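# Fit front cover on base, leave unit on conveyor

## Task

Press the front cover onto the base until it clicks into place, set the assembled unit down on the conveyor belt, and release it so neither gripper is holding it at the end.

## Robot and tools

Robot: two arms, left_arm and right_arm, each a six-joint arm with a two-finger parallel gripper. Shared scene frame: origin on the table top midway between the arms, +z up, +x out over the table, left_arm on the +y side. The names left and right do not refer to image sides. Arm bases: left_arm at (-0.025, +0.304, 0) m, right_arm at (+0.040, -0.340, 0) m, each turned slightly about z.

Gripper frame: fingers point along the gripper's +z; they open and close along its y. The reported end_effector_position is the point between the finger pads, roughly 1 cm short of the tips. A wrist camera sits on each gripper and takes up space near the hand.

execute_actions(actions): a list of actions, run in order. Each action is a list of up to 15 rows; each row lasts one control step (1/30 s), and if fewer than 15 rows are given the last row repeats to fill 15 steps (0.5 s per action). Every row is a single list of 14 numbers covering both arms, each in [-1, 1]: dx, dy, dz, rx, ry, rz, opening for left_arm, then the same seven for right_arm. dx..rz are an offset, not a pose: they give the gripper's target relative to its measured pose at the start of that action, expressed in that gripper's own axes. All rows in an action are measured from that same start, not chained. Scale: 1.0 equals 0.6 m for dx, dy, dz and 180 degrees for the rotation; rx, ry, rz form one rotation vector. Opening is absolute, not an offset: +1 fully open (0.094 m), -1 closed. An empty list just returns state and images. For the first action of a call, the reference is the pose in the last reported result.

Per step, the command is clipped to within 70 mm and 16 degrees of the measured pose, so far targets need several actions; after an action the arm only continues to its last clipped pose. If position and orientation cannot both be met, position wins. Elbows stop short of fully straight.

move(target, speed, blocking): target is one 14-number row as above (same order, same gripper-frame offsets, same scale), measured from the pose in the latest result that reported one. Each gripper travels a straight line there; both paths finish together, lasting 0.5 to 10 s (cut off at 10 s). speed is top path speed in m/s, 0.002 to 0.5, default 0.25; rotation is capped at twice that in rad/s. Opening is sent when the move begins. Paths do not avoid obstacles or the other arm, and grippers can lag, stray and overshoot speed, especially with the arm nearly straight. Faster contact hits harder; aiming further past the contact presses harder. blocking=false returns after 0.5 s while the move continues; then only wait or stop are accepted until a result shows it has ended. The result adds a move: line with the ending (done, off_target, moving, held, fault) and limits (paced = pose clipped; held = some steps blocked by a check, after which the arm may lunge fast), plus each gripper's distance to its target. If only one arm is named, the other finished fine.

wait(seconds): 0 to 10; the arms keep their last command, a running move continues, and it returns early when the move ends. stop(): brakes a running move; braking needs room, fingers keep moving. zoom_image(camera, region): closer look at a region [x0, y0, x1, y1] (pixels, top-left origin, max 504x504) of the latest image from cam_high, cam_low, cam_left_wrist or cam_right_wrist. read_manual(section): only licence texts, no motion. finished_scene(scene): ends the current scene (give its number) after the last command has been held; irreversible, reports success.

Results: a state line left_arm: ... | right_arm: ... with each gripper's position (m) and quat_wxyz in the scene frame (can be a bit wrong at long reach); Hand target lines show where the controller is now driving each gripper; grip_measured is the measured finger opening on the command scale (last Joint positions value is the opening in metres); pose unreachable means the clearance check altered or blocked that arm's command; FAULT or OVER-TEMPERATURE FAULT lines report stops; MOTOR HOT warns from 75 °C. Images come from cam_high, cam_low, cam_left_wrist, cam_right_wrist (504x504 each), with calibration given in the setup; cameras may be a few millimetres and degrees off.

Joint ranges (rad): waist -2.618 to 3.054, shoulder 0 to 3.142, elbow 0 to 3.142, wrist pitch -1.571 to 1.571, wrist yaw -1.571 to 1.571, wrist roll -2.094 to 2.094.

Practical notes: arms usually settle a centimetre or more below the target and can drift down under repeated zero offsets; to hold an arm still, in the first call of a reply send the offset back to its desired pose (aiming a little higher if it sags), then zeros. Always send the intended opening. To grip, command about 0.03 below grip_measured for a firm hold, less for a lighter one; pads press hard at first touch, and parts thinner than about 2 mm get less force. Readings may be off by about 1 mm. Holding loads heats motors (90 °C pauses the arm 10 s, 100 °C makes it drop), so avoid long holds and long thinking while loaded. Parts may get brief tugs or pushes.

Avoid: knocking or placing anything off the table (fails the task), dropping or slipping parts, slamming or shoving hard, and letting the arms collide or press on each other. Finish with the cover seated, the unit on the conveyor, and both grippers open and clear.

Each tool is called after "Call:" by a JSON object that holds its "op" and its "data".

## Session

Call:
{"op": "execute_actions", "data": {"actions": []}}

Scene clock: 0.00 s.
left_arm: end_effector_position=(+0.4208, +0.2066, +0.1142) grip_measured=+1.000 end_effector_quat_wxyz=(+0.124, +0.629, +0.685, +0.346) | right_arm: end_effector_position=(+0.2062, -0.2882, +0.1066) grip_measured=+1.000 end_effector_quat_wxyz=(+0.389, -0.319, +0.818, +0.278)
Joint positions: left_arm=[-0.345  1.853  1.344 -0.541 -0.572  1.213  0.094] | right_arm=[-0.566  1.043  0.501 -1.253 -0.981 -1.589  0.094]
Joint velocities: left_arm=[ 0.007 -0.002 -0.012 -0.007 -0.037 -0.051  0.   ] | right_arm=[ 0.002 -0.007 -0.002  0.051 -0.037 -0.051  0.   ]
Motor temperatures (°C, as the motors report them): left_arm=[23 24 25 23 25 22] | right_arm=[25 24 24 26 23 24]
Hand target (left_arm): +0.421, +0.207, +0.117; +0.127, +0.626, +0.687, +0.347
Hand target (right_arm): +0.208, -0.287, +0.111; +0.398, -0.318, +0.814, +0.280

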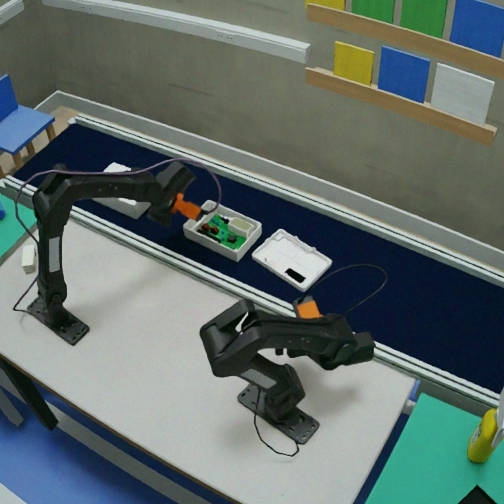

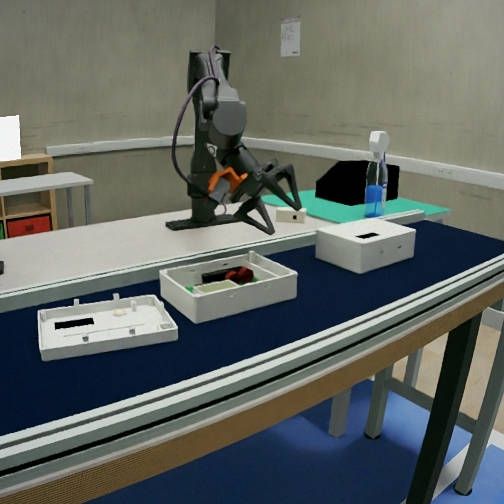

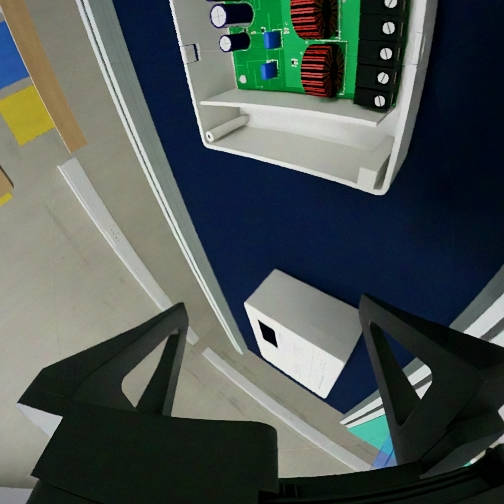

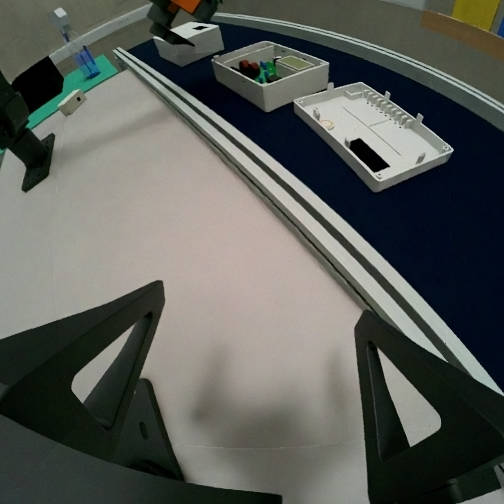

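Call:
{"op": "zoom_image", "data": {"camera": "cam_high", "region": [80, 140, 360, 320]}}

Call:
{"op": "zoom_image", "data": {"camera": "cam_low", "region": [20, 200, 440, 380]}}

Region (80, 140, 360, 320) of cam_high's 504x504 image, scaled by 1.800, with more detail than that image has; it fills the top 324 rows of this view, and the rest is white.

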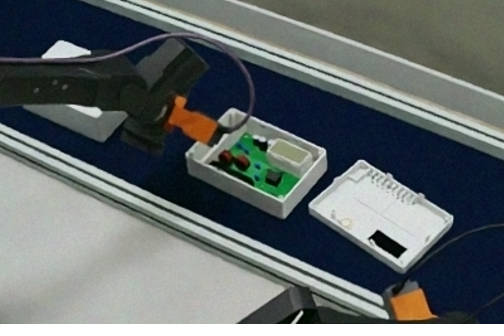

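Region (20, 200, 440, 380) of cam_low's 504x504 image, scaled by 1.200, with more detail than that image has; it fills the top 216 rows of this view, and the rest is white.

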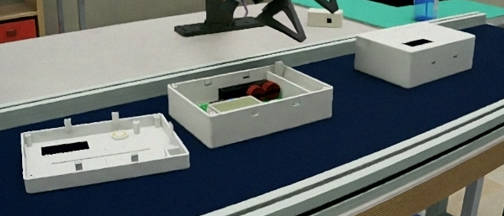

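Call:
{"op": "move", "data": {"target": [-0.084,-0.005,-0.048,0.2168,-0.1023,0.0258,-0.2, -0.2775,-0.0323,0.4255,-0.0579,0.2142,-0.1805,-0.3]}}

Scene clock: 10.43 s.
left_arm: end_effector_position=(+0.4103, +0.1488, +0.1162) grip_measured=-0.197 end_effector_quat_wxyz=(+0.012, +0.705, +0.709, +0.019) | right_arm: end_effector_position=(+0.4231, -0.0751, +0.1034) grip_measured=-0.298 end_effector_quat_wxyz=(-0.142, +0.629, -0.756, -0.116)
Joint positions: left_arm=[-0.268  2.366  2.371 -1.538 -0.024  1.213  0.038] | right_arm=[ 0.655  2.102  1.828 -1.056 -0.281 -0.857  0.033]
Joint velocities: left_arm=[ 0.002 -0.012 -0.012 -0.022  0.007  0.037 -0.   ] | right_arm=[-0.007 -0.012  0.002 -0.125  0.066 -0.022 -0.   ]
Motor temperatures (°C, as the motors report them): left_arm=[23 25 26 24 25 22] | right_arm=[25 24 25 26 24 24]
Hand target (left_arm): +0.410, +0.150, +0.118; +0.014, +0.705, +0.709, +0.008
Hand target (right_arm): +0.424, -0.071, +0.107; +0.143, -0.635, +0.750, +0.115
Off the commanded pose (left_arm): 0.004 m, 3 deg.
Off the commanded pose (right_arm): 0.007 m, 2 deg.
joint sent to its limit (left arm) — the command would take joint 4 (wrist pitch) past its lower limit, so that joint was sent only as far as its limit.
move: off_target (left_arm)
camera_calibration (this result's frames):
cam_left_wrist: T_world_to_cam=[[-0.994434, 0.0679982, -0.0804815, 0.412268], [0.023715, 0.888716, 0.457845, -0.159575], [0.102658, 0.453388, -0.885382, 0.108853], [0, 0, 0, 1]] pos_world=[0.402583, 0.0644304, 0.202617]
cam_right_wrist: T_world_to_cam=[[0.998892, -0.0470501, -0.000388417, -0.418099], [-0.0463338, -0.985053, 0.165901, -0.0387153], [-0.0081883, -0.1657, -0.986142, 0.19196], [0, 0, 0, 1]] pos_world=[0.417414, -0.0260005, 0.195561]

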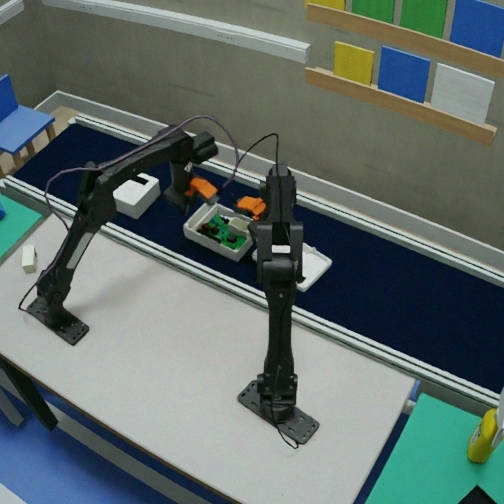

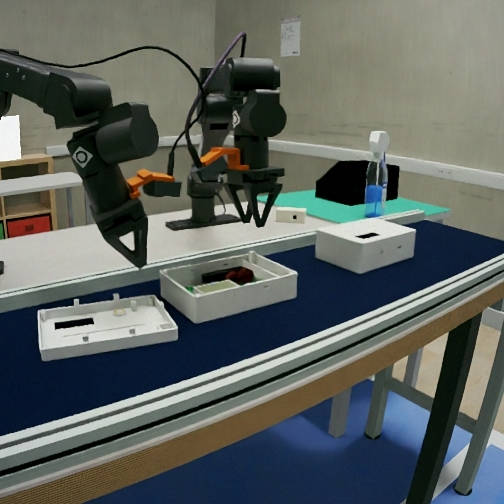

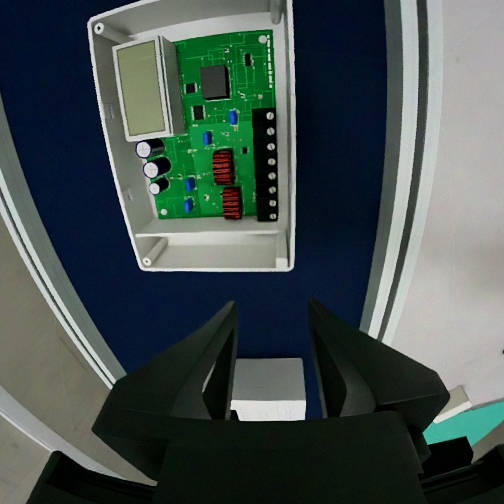

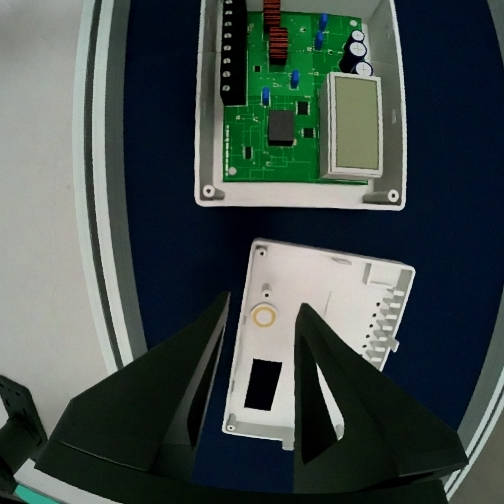

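Call:
{"op": "move", "data": {"target": [0.023,0.024,0.028,-0.052,-0.057,-0.4966,-0.4, 0.112,0.013,0.047,0,0,0,-0.57], "speed": 0.4}}

Scene clock: 15.03 s.
left_arm: end_effector_position=(+0.4237, +0.1614, +0.0952) grip_measured=-0.397 end_effector_quat_wxyz=(+0.117, +0.007, +0.993, -0.004) | right_arm: end_effector_position=(+0.4062, -0.1227, +0.0472) grip_measured=-0.568 end_effector_quat_wxyz=(-0.131, +0.630, -0.758, -0.109)
Joint positions: left_arm=[-0.249  2.146  1.893 -1.093 -0.067 -0.312  0.028] | right_arm=[ 0.576  2.017  1.485 -0.84  -0.28  -0.941  0.02 ]
Joint velocities: left_arm=[ 0.002 -0.007 -0.007  0.007 -0.007 -0.037 -0.   ] | right_arm=[ 0.012  0.002  0.007  0.066 -0.066  0.007 -0.   ]
Motor temperatures (°C, as the motors report them): left_arm=[23 27 26 24 25 22] | right_arm=[25 25 25 26 24 24]
Hand target (left_arm): +0.425, +0.163, +0.101; +0.130, +0.001, +0.991, -0.000
Hand target (right_arm): +0.405, -0.125, +0.052; +0.141, -0.629, +0.756, +0.115
Off the commanded pose (left_arm): 0.005 m, 2 deg.
Off the commanded pose (right_arm): 0.006 m, 2 deg.
move: done
camera_calibration (this result's frames):
cam_left_wrist: T_world_to_cam=[[-0.0768379, -0.995934, -0.0470336, 0.202869], [-0.971652, 0.0642193, 0.227528, 0.415288], [-0.223583, 0.0631831, -0.972635, 0.292696], [0, 0, 0, 1]] pos_world=[0.484545, 0.156881, 0.199738]
cam_right_wrist: T_world_to_cam=[[0.998794, -0.048328, -0.008683, -0.403133], [-0.0457855, -0.980544, 0.190886, -0.0779815], [-0.0177392, -0.190258, -0.981574, 0.129229], [0, 0, 0, 1]] pos_world=[0.401369, -0.07136, 0.138233]

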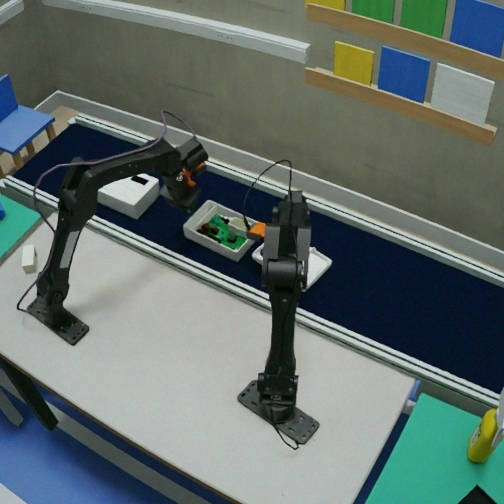

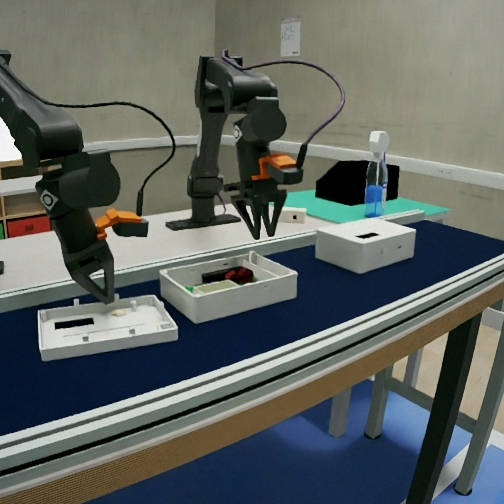

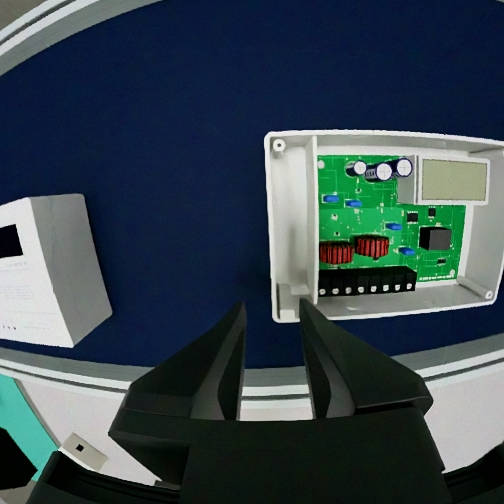

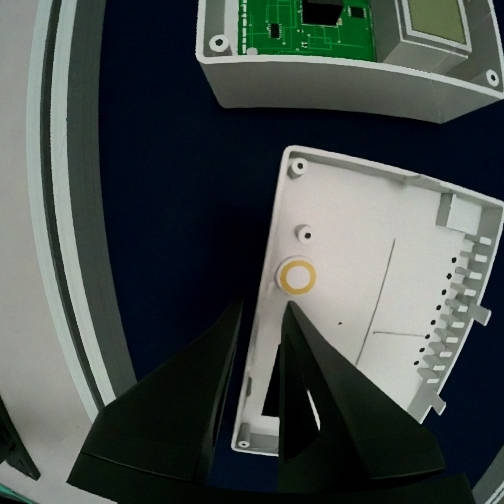

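Call:
{"op": "move", "data": {"target": [0,0,0.105,0,0,0,-0.4, 0,0,0.045,0,0,0,-0.57], "speed": 0.1}}

Scene clock: 16.60 s.
left_arm: end_effector_position=(+0.4351, +0.1576, +0.0368) grip_measured=-0.397 end_effector_quat_wxyz=(+0.115, +0.009, +0.993, -0.003) | right_arm: end_effector_position=(+0.4158, -0.1175, +0.0347) grip_measured=-0.568 end_effector_quat_wxyz=(-0.143, +0.628, -0.758, -0.104)
Joint positions: left_arm=[-0.249  2.229  1.794 -0.916 -0.067 -0.309  0.028] | right_arm=[ 0.58   2.049  1.474 -0.769 -0.276 -0.931  0.02 ]
Joint velocities: left_arm=[ 0.007 -0.012 -0.002  0.037 -0.007 -0.051 -0.   ] | right_arm=[ 0.007 -0.002 -0.007 -0.007  0.007 -0.022 -0.   ]
Motor temperatures (°C, as the motors report them): left_arm=[23 27 26 24 25 22] | right_arm=[25 25 25 26 24 24]
Hand target (left_arm): +0.438, +0.162, +0.034; +0.117, +0.007, +0.993, -0.004
Hand target (right_arm): +0.408, -0.114, +0.022; +0.131, -0.629, +0.758, +0.109
Off the commanded pose (left_arm): 0.005 m, 0 deg.
Off the commanded pose (right_arm): 0.016 m, 2 deg.
move: off_target (right_arm)
camera_calibration (this result's frames):
cam_left_wrist: T_world_to_cam=[[-0.0799121, -0.995584, -0.0492509, 0.198503], [-0.970504, 0.0664346, 0.231749, 0.438856], [-0.227454, 0.0663178, -0.971528, 0.239855], [0, 0, 0, 1]] pos_world=[0.49633, 0.152565, 0.141098]
cam_right_wrist: T_world_to_cam=[[0.99837, -0.0548237, 0.0158431, -0.414051], [-0.0567902, -0.981783, 0.181318, -0.0652622], [0.00561395, -0.181923, -0.983297, 0.109414], [0, 0, 0, 1]] pos_world=[0.409056, -0.0668684, 0.125979]

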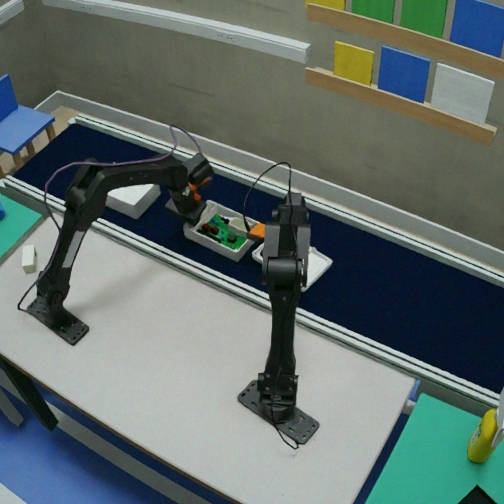

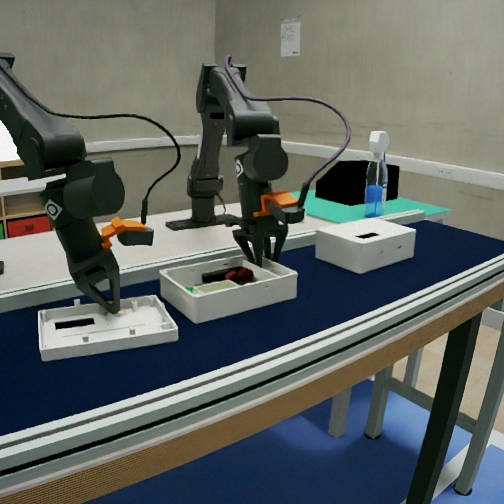

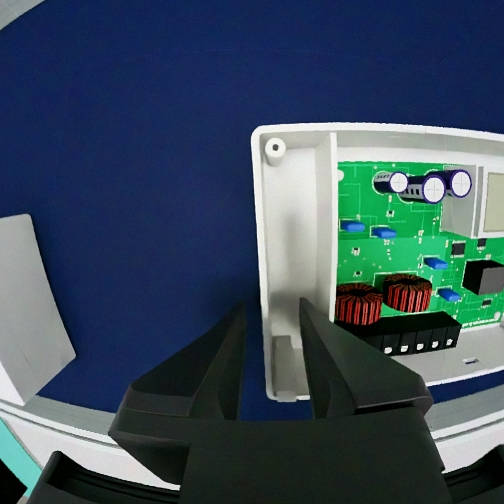

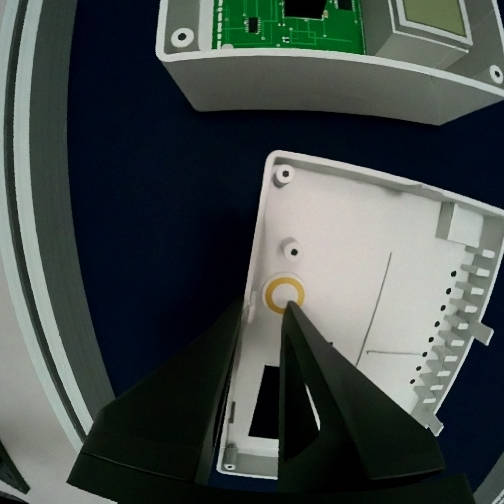

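Call:
{"op": "move", "data": {"target": [0,0,-0.01,0,0,0,-1, 0,0.004,-0.003,0,0,0,-1], "speed": 0.05}}

Scene clock: 17.50 s.
left_arm: end_effector_position=(+0.4350, +0.1567, +0.0368) grip_measured=-0.966 end_effector_quat_wxyz=(+0.114, +0.009, +0.993, -0.006) | right_arm: end_effector_position=(+0.4160, -0.1174, +0.0347) grip_measured=-0.947 end_effector_quat_wxyz=(-0.143, +0.628, -0.758, -0.104)
Joint positions: left_arm=[-0.249  2.229  1.794 -0.915 -0.062 -0.309  0.002] | right_arm=[ 0.58   2.049  1.474 -0.768 -0.276 -0.93   0.003]
Joint velocities: left_arm=[-0.007 -0.022  0.002 -0.051  0.022 -0.051 -0.001] | right_arm=[ 0.007  0.002  0.002  0.066 -0.066  0.037  0.   ]
Motor temperatures (°C, as the motors report them): left_arm=[23 27 26 24 25 22] | right_arm=[25 26 25 26 24 24]
Hand target (left_arm): +0.434, +0.157, +0.043; +0.115, +0.009, +0.993, -0.003
Hand target (right_arm): +0.413, -0.118, +0.036; +0.143, -0.628, +0.758, +0.104
Off the commanded pose (left_arm): 0.006 m, 0 deg.
Off the commanded pose (right_arm): 0.003 m, 0 deg.
move: done
camera_calibration (this result's frames):
cam_left_wrist: T_world_to_cam=[[-0.0806644, -0.995757, -0.0442941, 0.197772], [-0.970254, 0.0682668, 0.232263, 0.438404], [-0.228254, 0.0617119, -0.971644, 0.240951], [0, 0, 0, 1]] pos_world=[0.496315, 0.152135, 0.141054]
cam_right_wrist: T_world_to_cam=[[0.998342, -0.0551863, 0.0163908, -0.414261], [-0.0572441, -0.981825, 0.180947, -0.0649915], [0.0061071, -0.181585, -0.983356, 0.109303], [0, 0, 0, 1]] pos_world=[0.409186, -0.0668239, 0.126034]

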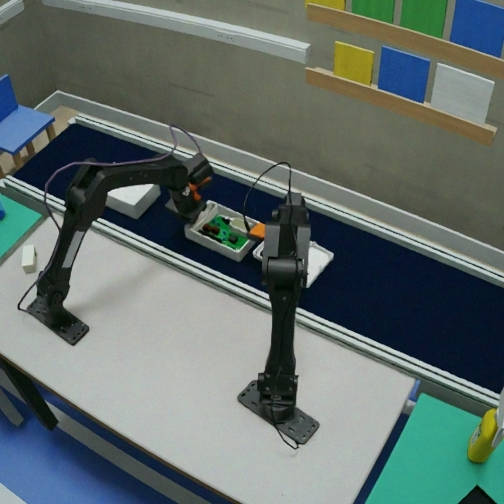

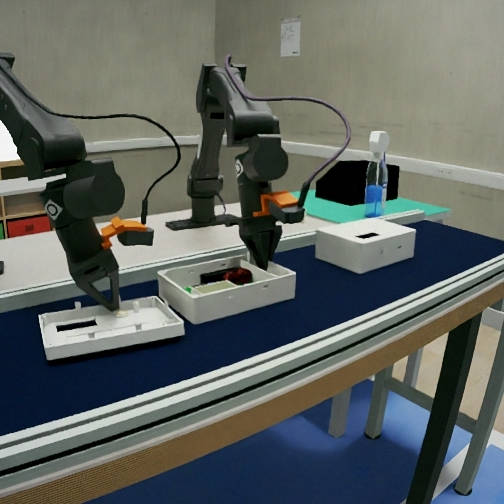

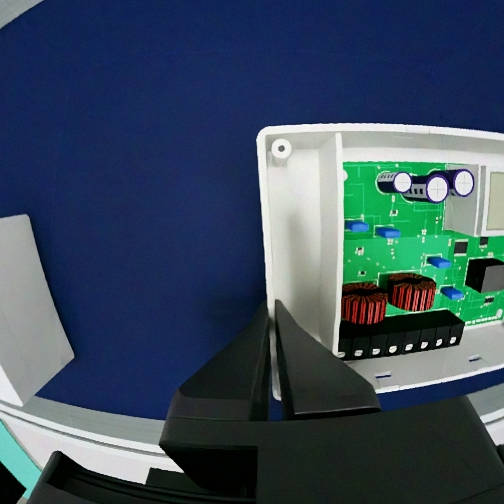

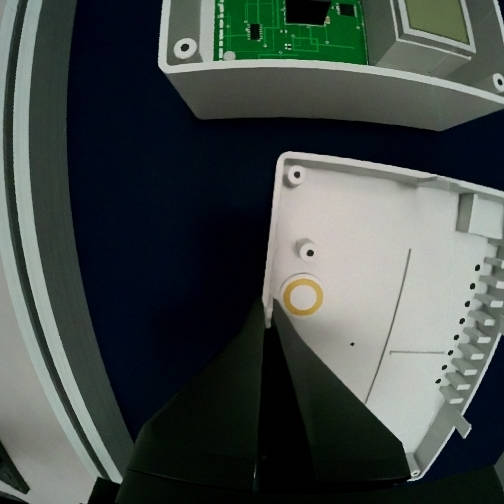

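Call:
{"op": "move", "data": {"target": [-0.011,0,-0.049,0,0,0,-1, 0.0275,0.030,-0.189,0,0,0,-1], "speed": 0.12}}

Scene clock: 19.50 s.
left_arm: end_effector_position=(+0.4246, +0.1612, +0.0476) grip_measured=-0.966 end_effector_quat_wxyz=(+0.089, +0.009, +0.996, +0.006) | right_arm: end_effector_position=(+0.3802, -0.1662, +0.1197) grip_measured=-0.986 end_effector_quat_wxyz=(-0.127, +0.629, -0.759, -0.110)
Joint positions: left_arm=[-0.249  2.229  1.848 -1.025 -0.067 -0.31   0.002] | right_arm=[ 0.493  1.828  1.522 -1.098 -0.295 -1.026  0.001]
Joint velocities: left_arm=[ 0.002 -0.007  0.007  0.007 -0.051  0.007 -0.002] | right_arm=[-0.002  0.007  0.017  0.037  0.022 -0.066 -0.001]
Motor temperatures (°C, as the motors report them): left_arm=[23 27 26 24 25 22] | right_arm=[25 26 25 26 24 24]
Hand target (left_arm): +0.434, +0.157, +0.067; +0.114, +0.009, +0.993, -0.005
Hand target (right_arm): +0.386, -0.169, +0.135; +0.143, -0.628, +0.758, +0.103
Off the commanded pose (left_arm): 0.022 m, 3 deg.
Off the commanded pose (right_arm): 0.016 m, 2 deg.
move: off_target (left_arm, right_arm)
camera_calibration (this result's frames):
cam_left_wrist: T_world_to_cam=[[-0.0817035, -0.994679, -0.0627619, 0.203085], [-0.957219, 0.0607756, 0.28291, 0.418752], [-0.27759, 0.0831916, -0.957091, 0.26557], [0, 0, 0, 1]] pos_world=[0.49115, 0.154461, 0.148451]
cam_right_wrist: T_world_to_cam=[[0.998688, -0.0486394, -0.0160176, -0.377848], [-0.0446084, -0.97992, 0.194339, -0.136364], [-0.0251484, -0.193369, -0.980804, 0.193797], [0, 0, 0, 1]] pos_world=[0.376143, -0.11453, 0.210525]

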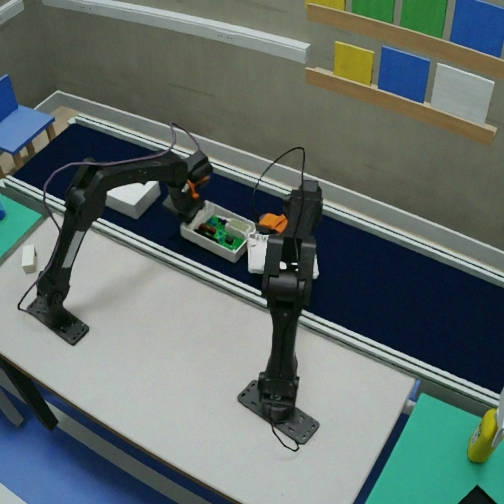

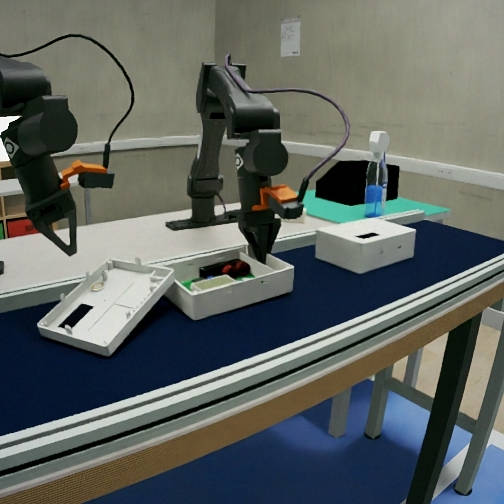

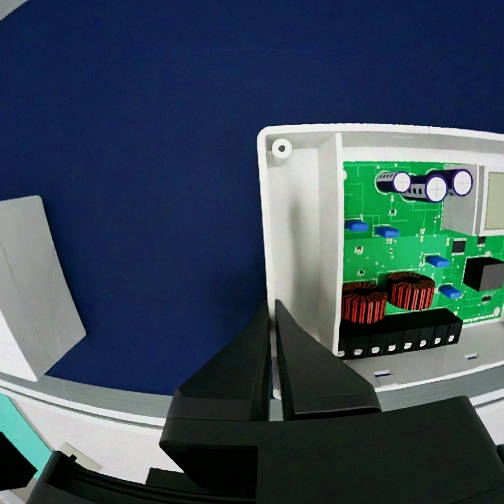

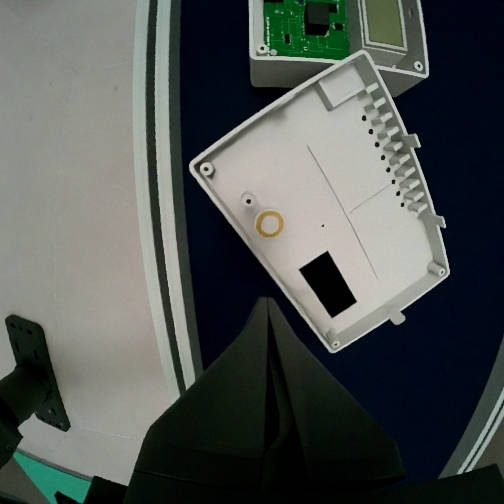

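Call:
{"op": "move", "data": {"target": [0,0,0,0,0,0,-1, -0.024,0.121,0.078,0.333,-0.122,-0.2147,-0.25], "speed": 0.3}}

Scene clock: 24.90 s.
left_arm: end_effector_position=(+0.4246, +0.1612, +0.0476) grip_measured=-0.966 end_effector_quat_wxyz=(+0.089, +0.009, +0.996, +0.006) | right_arm: end_effector_position=(+0.3210, -0.1193, +0.0919) grip_measured=-0.252 end_effector_quat_wxyz=(-0.586, +0.644, -0.442, +0.214)
Joint positions: left_arm=[-0.249  2.229  1.848 -1.025 -0.067 -0.31   0.002] | right_arm=[ 0.864  1.59   0.145  1.221  0.084 -1.301  0.035]
Joint velocities: left_arm=[-0.002 -0.007 -0.002 -0.037 -0.037  0.022  0.001] | right_arm=[-0.002 -0.007  0.007  0.066 -0.037 -0.037  0.   ]
Motor temperatures (°C, as the motors report them): left_arm=[23 28 26 24 25 22] | right_arm=[25 26 25 27 24 24]
Hand target (left_arm): +0.425, +0.161, +0.048; +0.089, +0.009, +0.996, +0.006
Hand target (right_arm): +0.315, -0.122, +0.083; -0.576, +0.652, -0.444, +0.213
Off the commanded pose (left_arm): 0.000 m, 0 deg.
Off the commanded pose (right_arm): 0.014 m, 2 deg.
move: off_target (right_arm)
camera_calibration (this result's frames):
cam_left_wrist: T_world_to_cam=[[-0.0820772, -0.994644, -0.0628289, 0.203241], [-0.957195, 0.0611158, 0.282918, 0.418687], [-0.277562, 0.0833606, -0.957084, 0.26553], [0, 0, 0, 1]] pos_world=[0.491148, 0.154429, 0.14845]
cam_right_wrist: T_world_to_cam=[[0.292955, 0.0557163, 0.954501, -0.167069], [0.0817835, -0.996102, 0.0330437, -0.115372], [0.952622, 0.0683822, -0.29637, -0.171391], [0, 0, 0, 1]] pos_world=[0.22165, -0.0938935, 0.112485]

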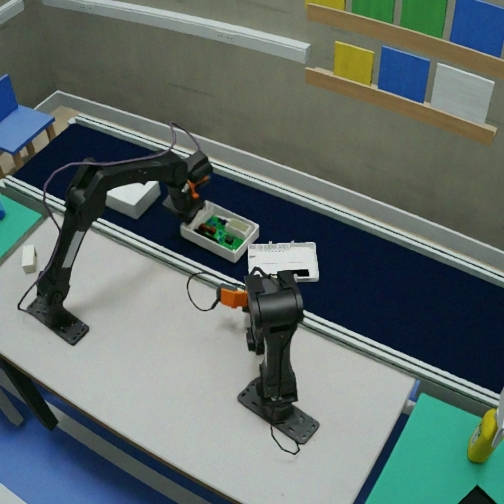

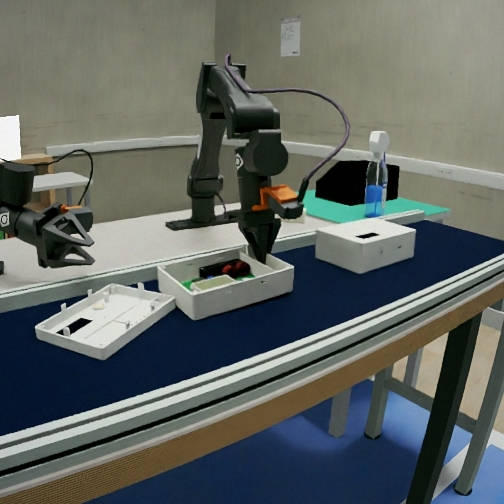

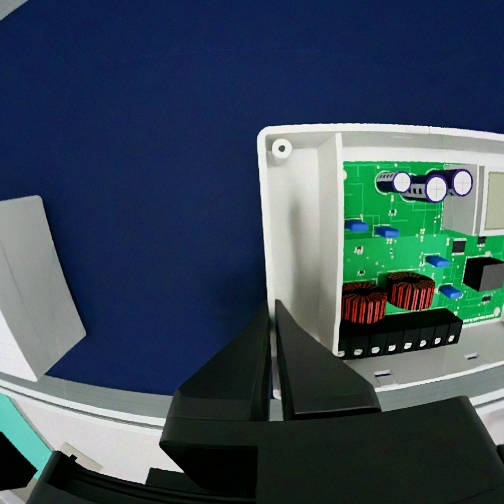

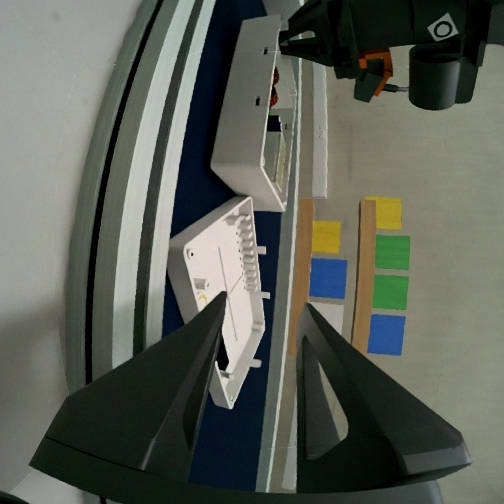

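Call:
{"op": "move", "data": {"target": [-0.015,0,-0.082,0,0,0,-1, 0.187,-0.122,0.179,-0.4246,0.0657,-0.0525,1], "speed": 0.3}}

Scene clock: 30.53 s.
left_arm: end_effector_position=(+0.4167, +0.1642, +0.0845) grip_measured=-0.966 end_effector_quat_wxyz=(+0.068, +0.010, +0.998, +0.013) | right_arm: end_effector_position=(+0.4843, -0.1511, +0.1031) grip_measured=+1.000 end_effector_quat_wxyz=(-0.021, +0.881, -0.473, +0.017)
Joint positions: left_arm=[-0.249  2.229  2.001 -1.222 -0.068 -0.31   0.002] | right_arm=[ 0.559  2.471  2.505 -1.551 -0.    -1.755  0.094]
Joint velocities: left_arm=[ 0.002 -0.022  0.007 -0.022 -0.051  0.007 -0.001] | right_arm=[-0.002  0.007  0.002  0.066  0.037 -0.022  0.   ]
Motor temperatures (°C, as the motors report them): left_arm=[23 29 27 24 25 22] | right_arm=[25 26 25 28 24 24]
Hand target (left_arm): +0.425, +0.160, +0.098; +0.089, +0.009, +0.996, +0.006
Hand target (right_arm): +0.486, -0.157, +0.107; -0.020, +0.880, -0.474, +0.018
Off the commanded pose (left_arm): 0.016 m, 3 deg.
Off the commanded pose (right_arm): 0.009 m, 3 deg.
joint sent to its limit (right arm) — the command would take joint 4 (wrist pitch) past its lower limit, so that joint was sent only as far as its limit.
move: off_target (left_arm, right_arm)
camera_calibration (this result's frames):
cam_left_wrist: T_world_to_cam=[[-0.0847675, -0.993584, -0.0748686, 0.209817], [-0.944646, 0.0562358, 0.323236, 0.392676], [-0.316952, 0.0981243, -0.943352, 0.311263], [0, 0, 0, 1]] pos_world=[0.487381, 0.155845, 0.182412]
cam_right_wrist: T_world_to_cam=[[0.758204, 0.652017, -0.0011709, -0.260507], [0.557062, -0.646849, 0.520834, -0.388446], [0.338835, -0.395551, -0.853657, -0.0368645], [0, 0, 0, 1]] pos_world=[0.426397, -0.095993, 0.170541]

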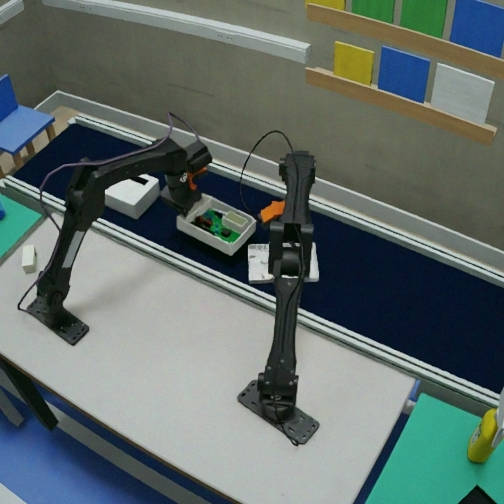

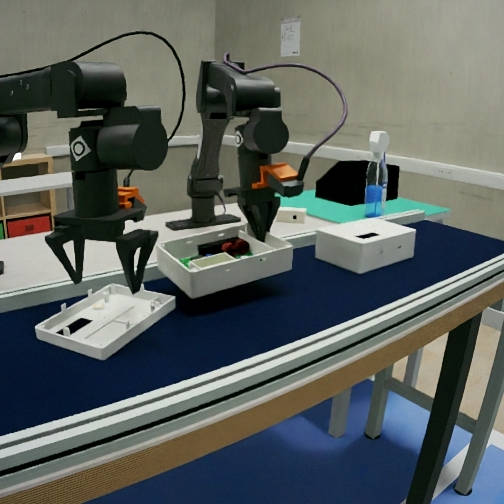

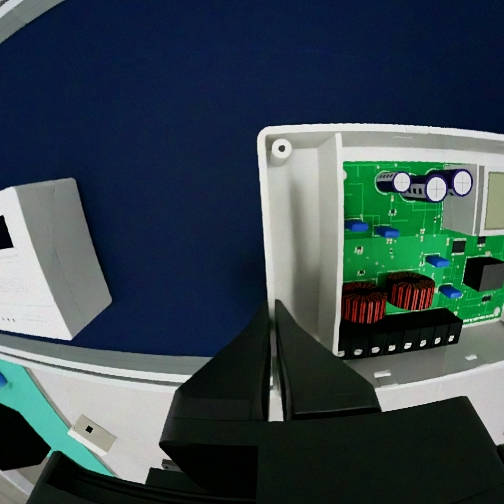

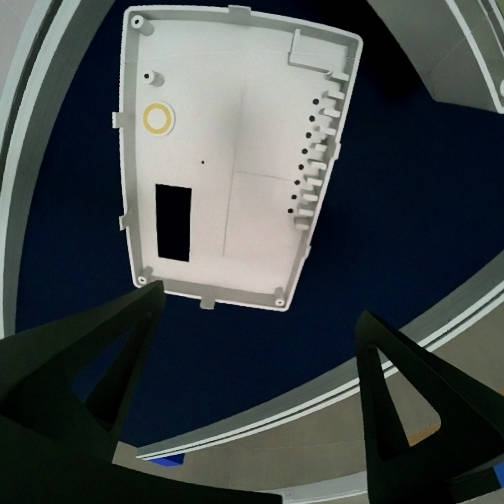

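Call:
{"op": "move", "data": {"target": [0.14,-0.017,-0.045,-0.064,0.013,-0.467,-1, -0.026,0.021,0.079,-0.017,0,0,1], "speed": 0.3}}

Scene clock: 34.37 s.
left_arm: end_effector_position=(+0.3323, +0.1548, +0.0880) grip_measured=-0.966 end_effector_quat_wxyz=(-0.029, +0.666, -0.743, -0.062) | right_arm: end_effector_position=(+0.4723, -0.1469, +0.0519) grip_measured=+1.000 end_effector_quat_wxyz=(+0.002, +0.880, -0.474, +0.002)
Joint positions: left_arm=[-0.359  2.12   1.842 -1.385 -0.101 -1.909  0.002] | right_arm=[ 0.579  2.443  2.249 -1.379  0.006 -1.733  0.094]
Joint velocities: left_arm=[-0.017  0.002 -0.012  0.066 -0.022 -0.095 -0.   ] | right_arm=[-0.007 -0.007 -0.017 -0.037 -0.066 -0.022  0.   ]
Motor temperatures (°C, as the motors report them): left_arm=[23 29 27 24 25 22] | right_arm=[25 27 25 27 24 24]
Hand target (left_arm): +0.329, +0.155, +0.099; +0.041, -0.667, +0.742, +0.056
Hand target (right_arm): +0.468, -0.143, +0.055; +0.002, +0.881, -0.473, +0.004
Off the commanded pose (left_arm): 0.012 m, 2 deg.
Off the commanded pose (right_arm): 0.006 m, 0 deg.
move: off_target (left_arm)
camera_calibration (this result's frames):
cam_left_wrist: T_world_to_cam=[[0.980025, -0.172496, -0.0989731, -0.285178], [-0.130585, -0.93351, 0.333927, 0.194127], [-0.149993, -0.314333, -0.937388, 0.296566], [0, 0, 0, 1]] pos_world=[0.349315, 0.225247, 0.184948]
cam_right_wrist: T_world_to_cam=[[0.758397, 0.649399, -0.0558133, -0.251799], [0.580749, -0.634375, 0.510195, -0.361177], [0.295913, -0.419344, -0.858246, -0.0577855], [0, 0, 0, 1]] pos_world=[0.417816, -0.0898359, 0.120623]

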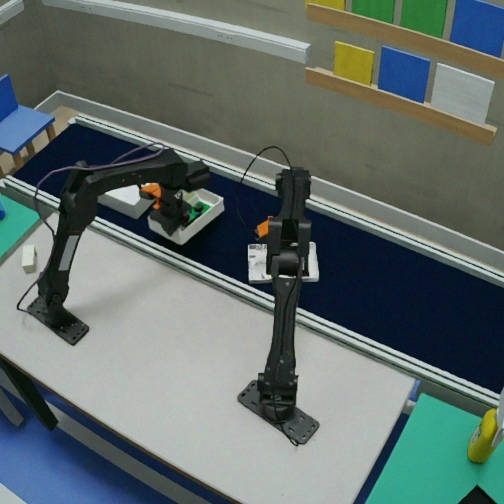

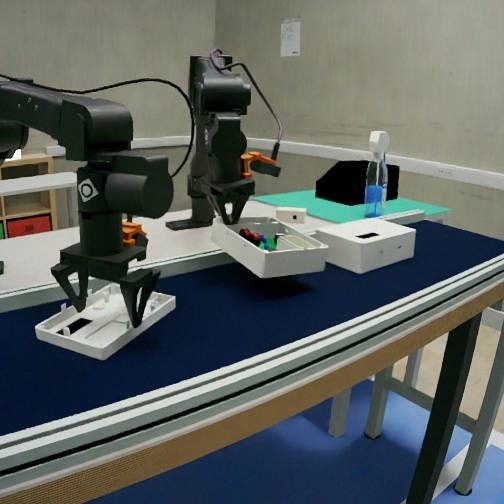

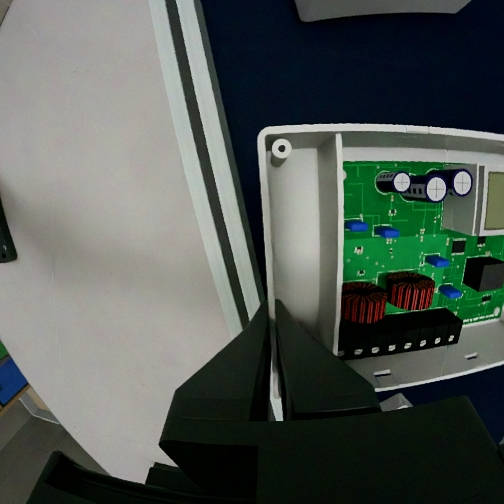

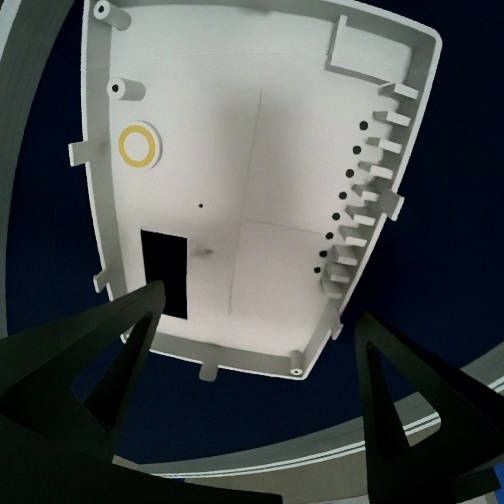

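Call:
{"op": "move", "data": {"target": [-0.005,-0.05,-0.01,0,0,0,-1, 0,0.006,0.030,0,0,0,1], "speed": 0.08}}

Scene clock: 35.83 s.
left_arm: end_effector_position=(+0.3556, +0.1496, +0.0830) grip_measured=-0.966 end_effector_quat_wxyz=(-0.017, +0.664, -0.745, -0.068) | right_arm: end_effector_position=(+0.4714, -0.1473, +0.0313) grip_measured=+1.000 end_effector_quat_wxyz=(+0.003, +0.880, -0.474, +0.001)
Joint positions: left_arm=[-0.339  2.252  2.033 -1.463 -0.085 -1.885  0.002] | right_arm=[ 0.579  2.44   2.163 -1.297  0.006 -1.733  0.094]
Joint velocities: left_arm=[-0.002  0.002  0.002  0.051 -0.11  -0.007 -0.   ] | right_arm=[ 0.002 -0.012  0.007  0.007 -0.007  0.037  0.   ]
Motor temperatures (°C, as the motors report them): left_arm=[23 29 27 24 25 22] | right_arm=[25 28 25 27 24 24]
Hand target (left_arm): +0.362, +0.154, +0.092; +0.029, -0.666, +0.743, +0.061
Hand target (right_arm): +0.469, -0.149, +0.034; +0.003, +0.880, -0.474, +0.002
Off the commanded pose (left_arm): 0.013 m, 2 deg.
Off the commanded pose (right_arm): 0.004 m, 0 deg.
move: off_target (left_arm)
camera_calibration (this result's frames):
cam_left_wrist: T_world_to_cam=[[0.976554, -0.175643, -0.124468, -0.305644], [-0.123488, -0.930655, 0.34443, 0.190155], [-0.176333, -0.320985, -0.930524, 0.303491], [0, 0, 0, 1]] pos_world=[0.375475, 0.2207, 0.178868]
cam_right_wrist: T_world_to_cam=[[0.758278, 0.649346, -0.0580045, -0.251956], [0.581815, -0.633899, 0.509572, -0.35082], [0.29412, -0.420145, -0.85847, -0.0746588], [0, 0, 0, 1]] pos_world=[0.417123, -0.0901457, 0.100061]

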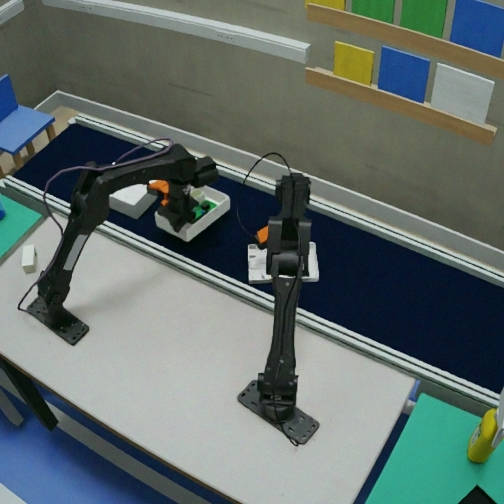

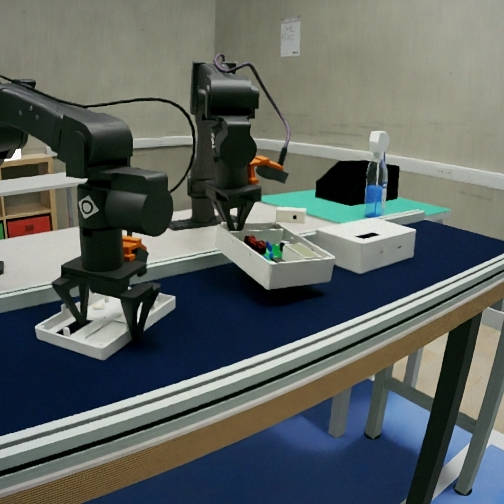

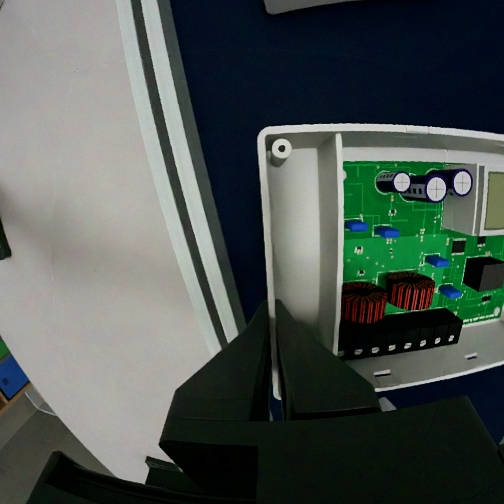

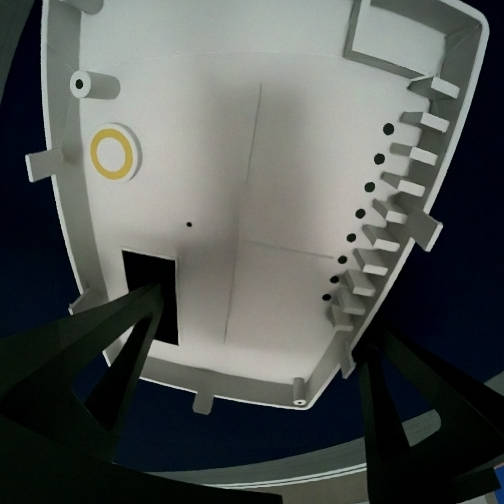

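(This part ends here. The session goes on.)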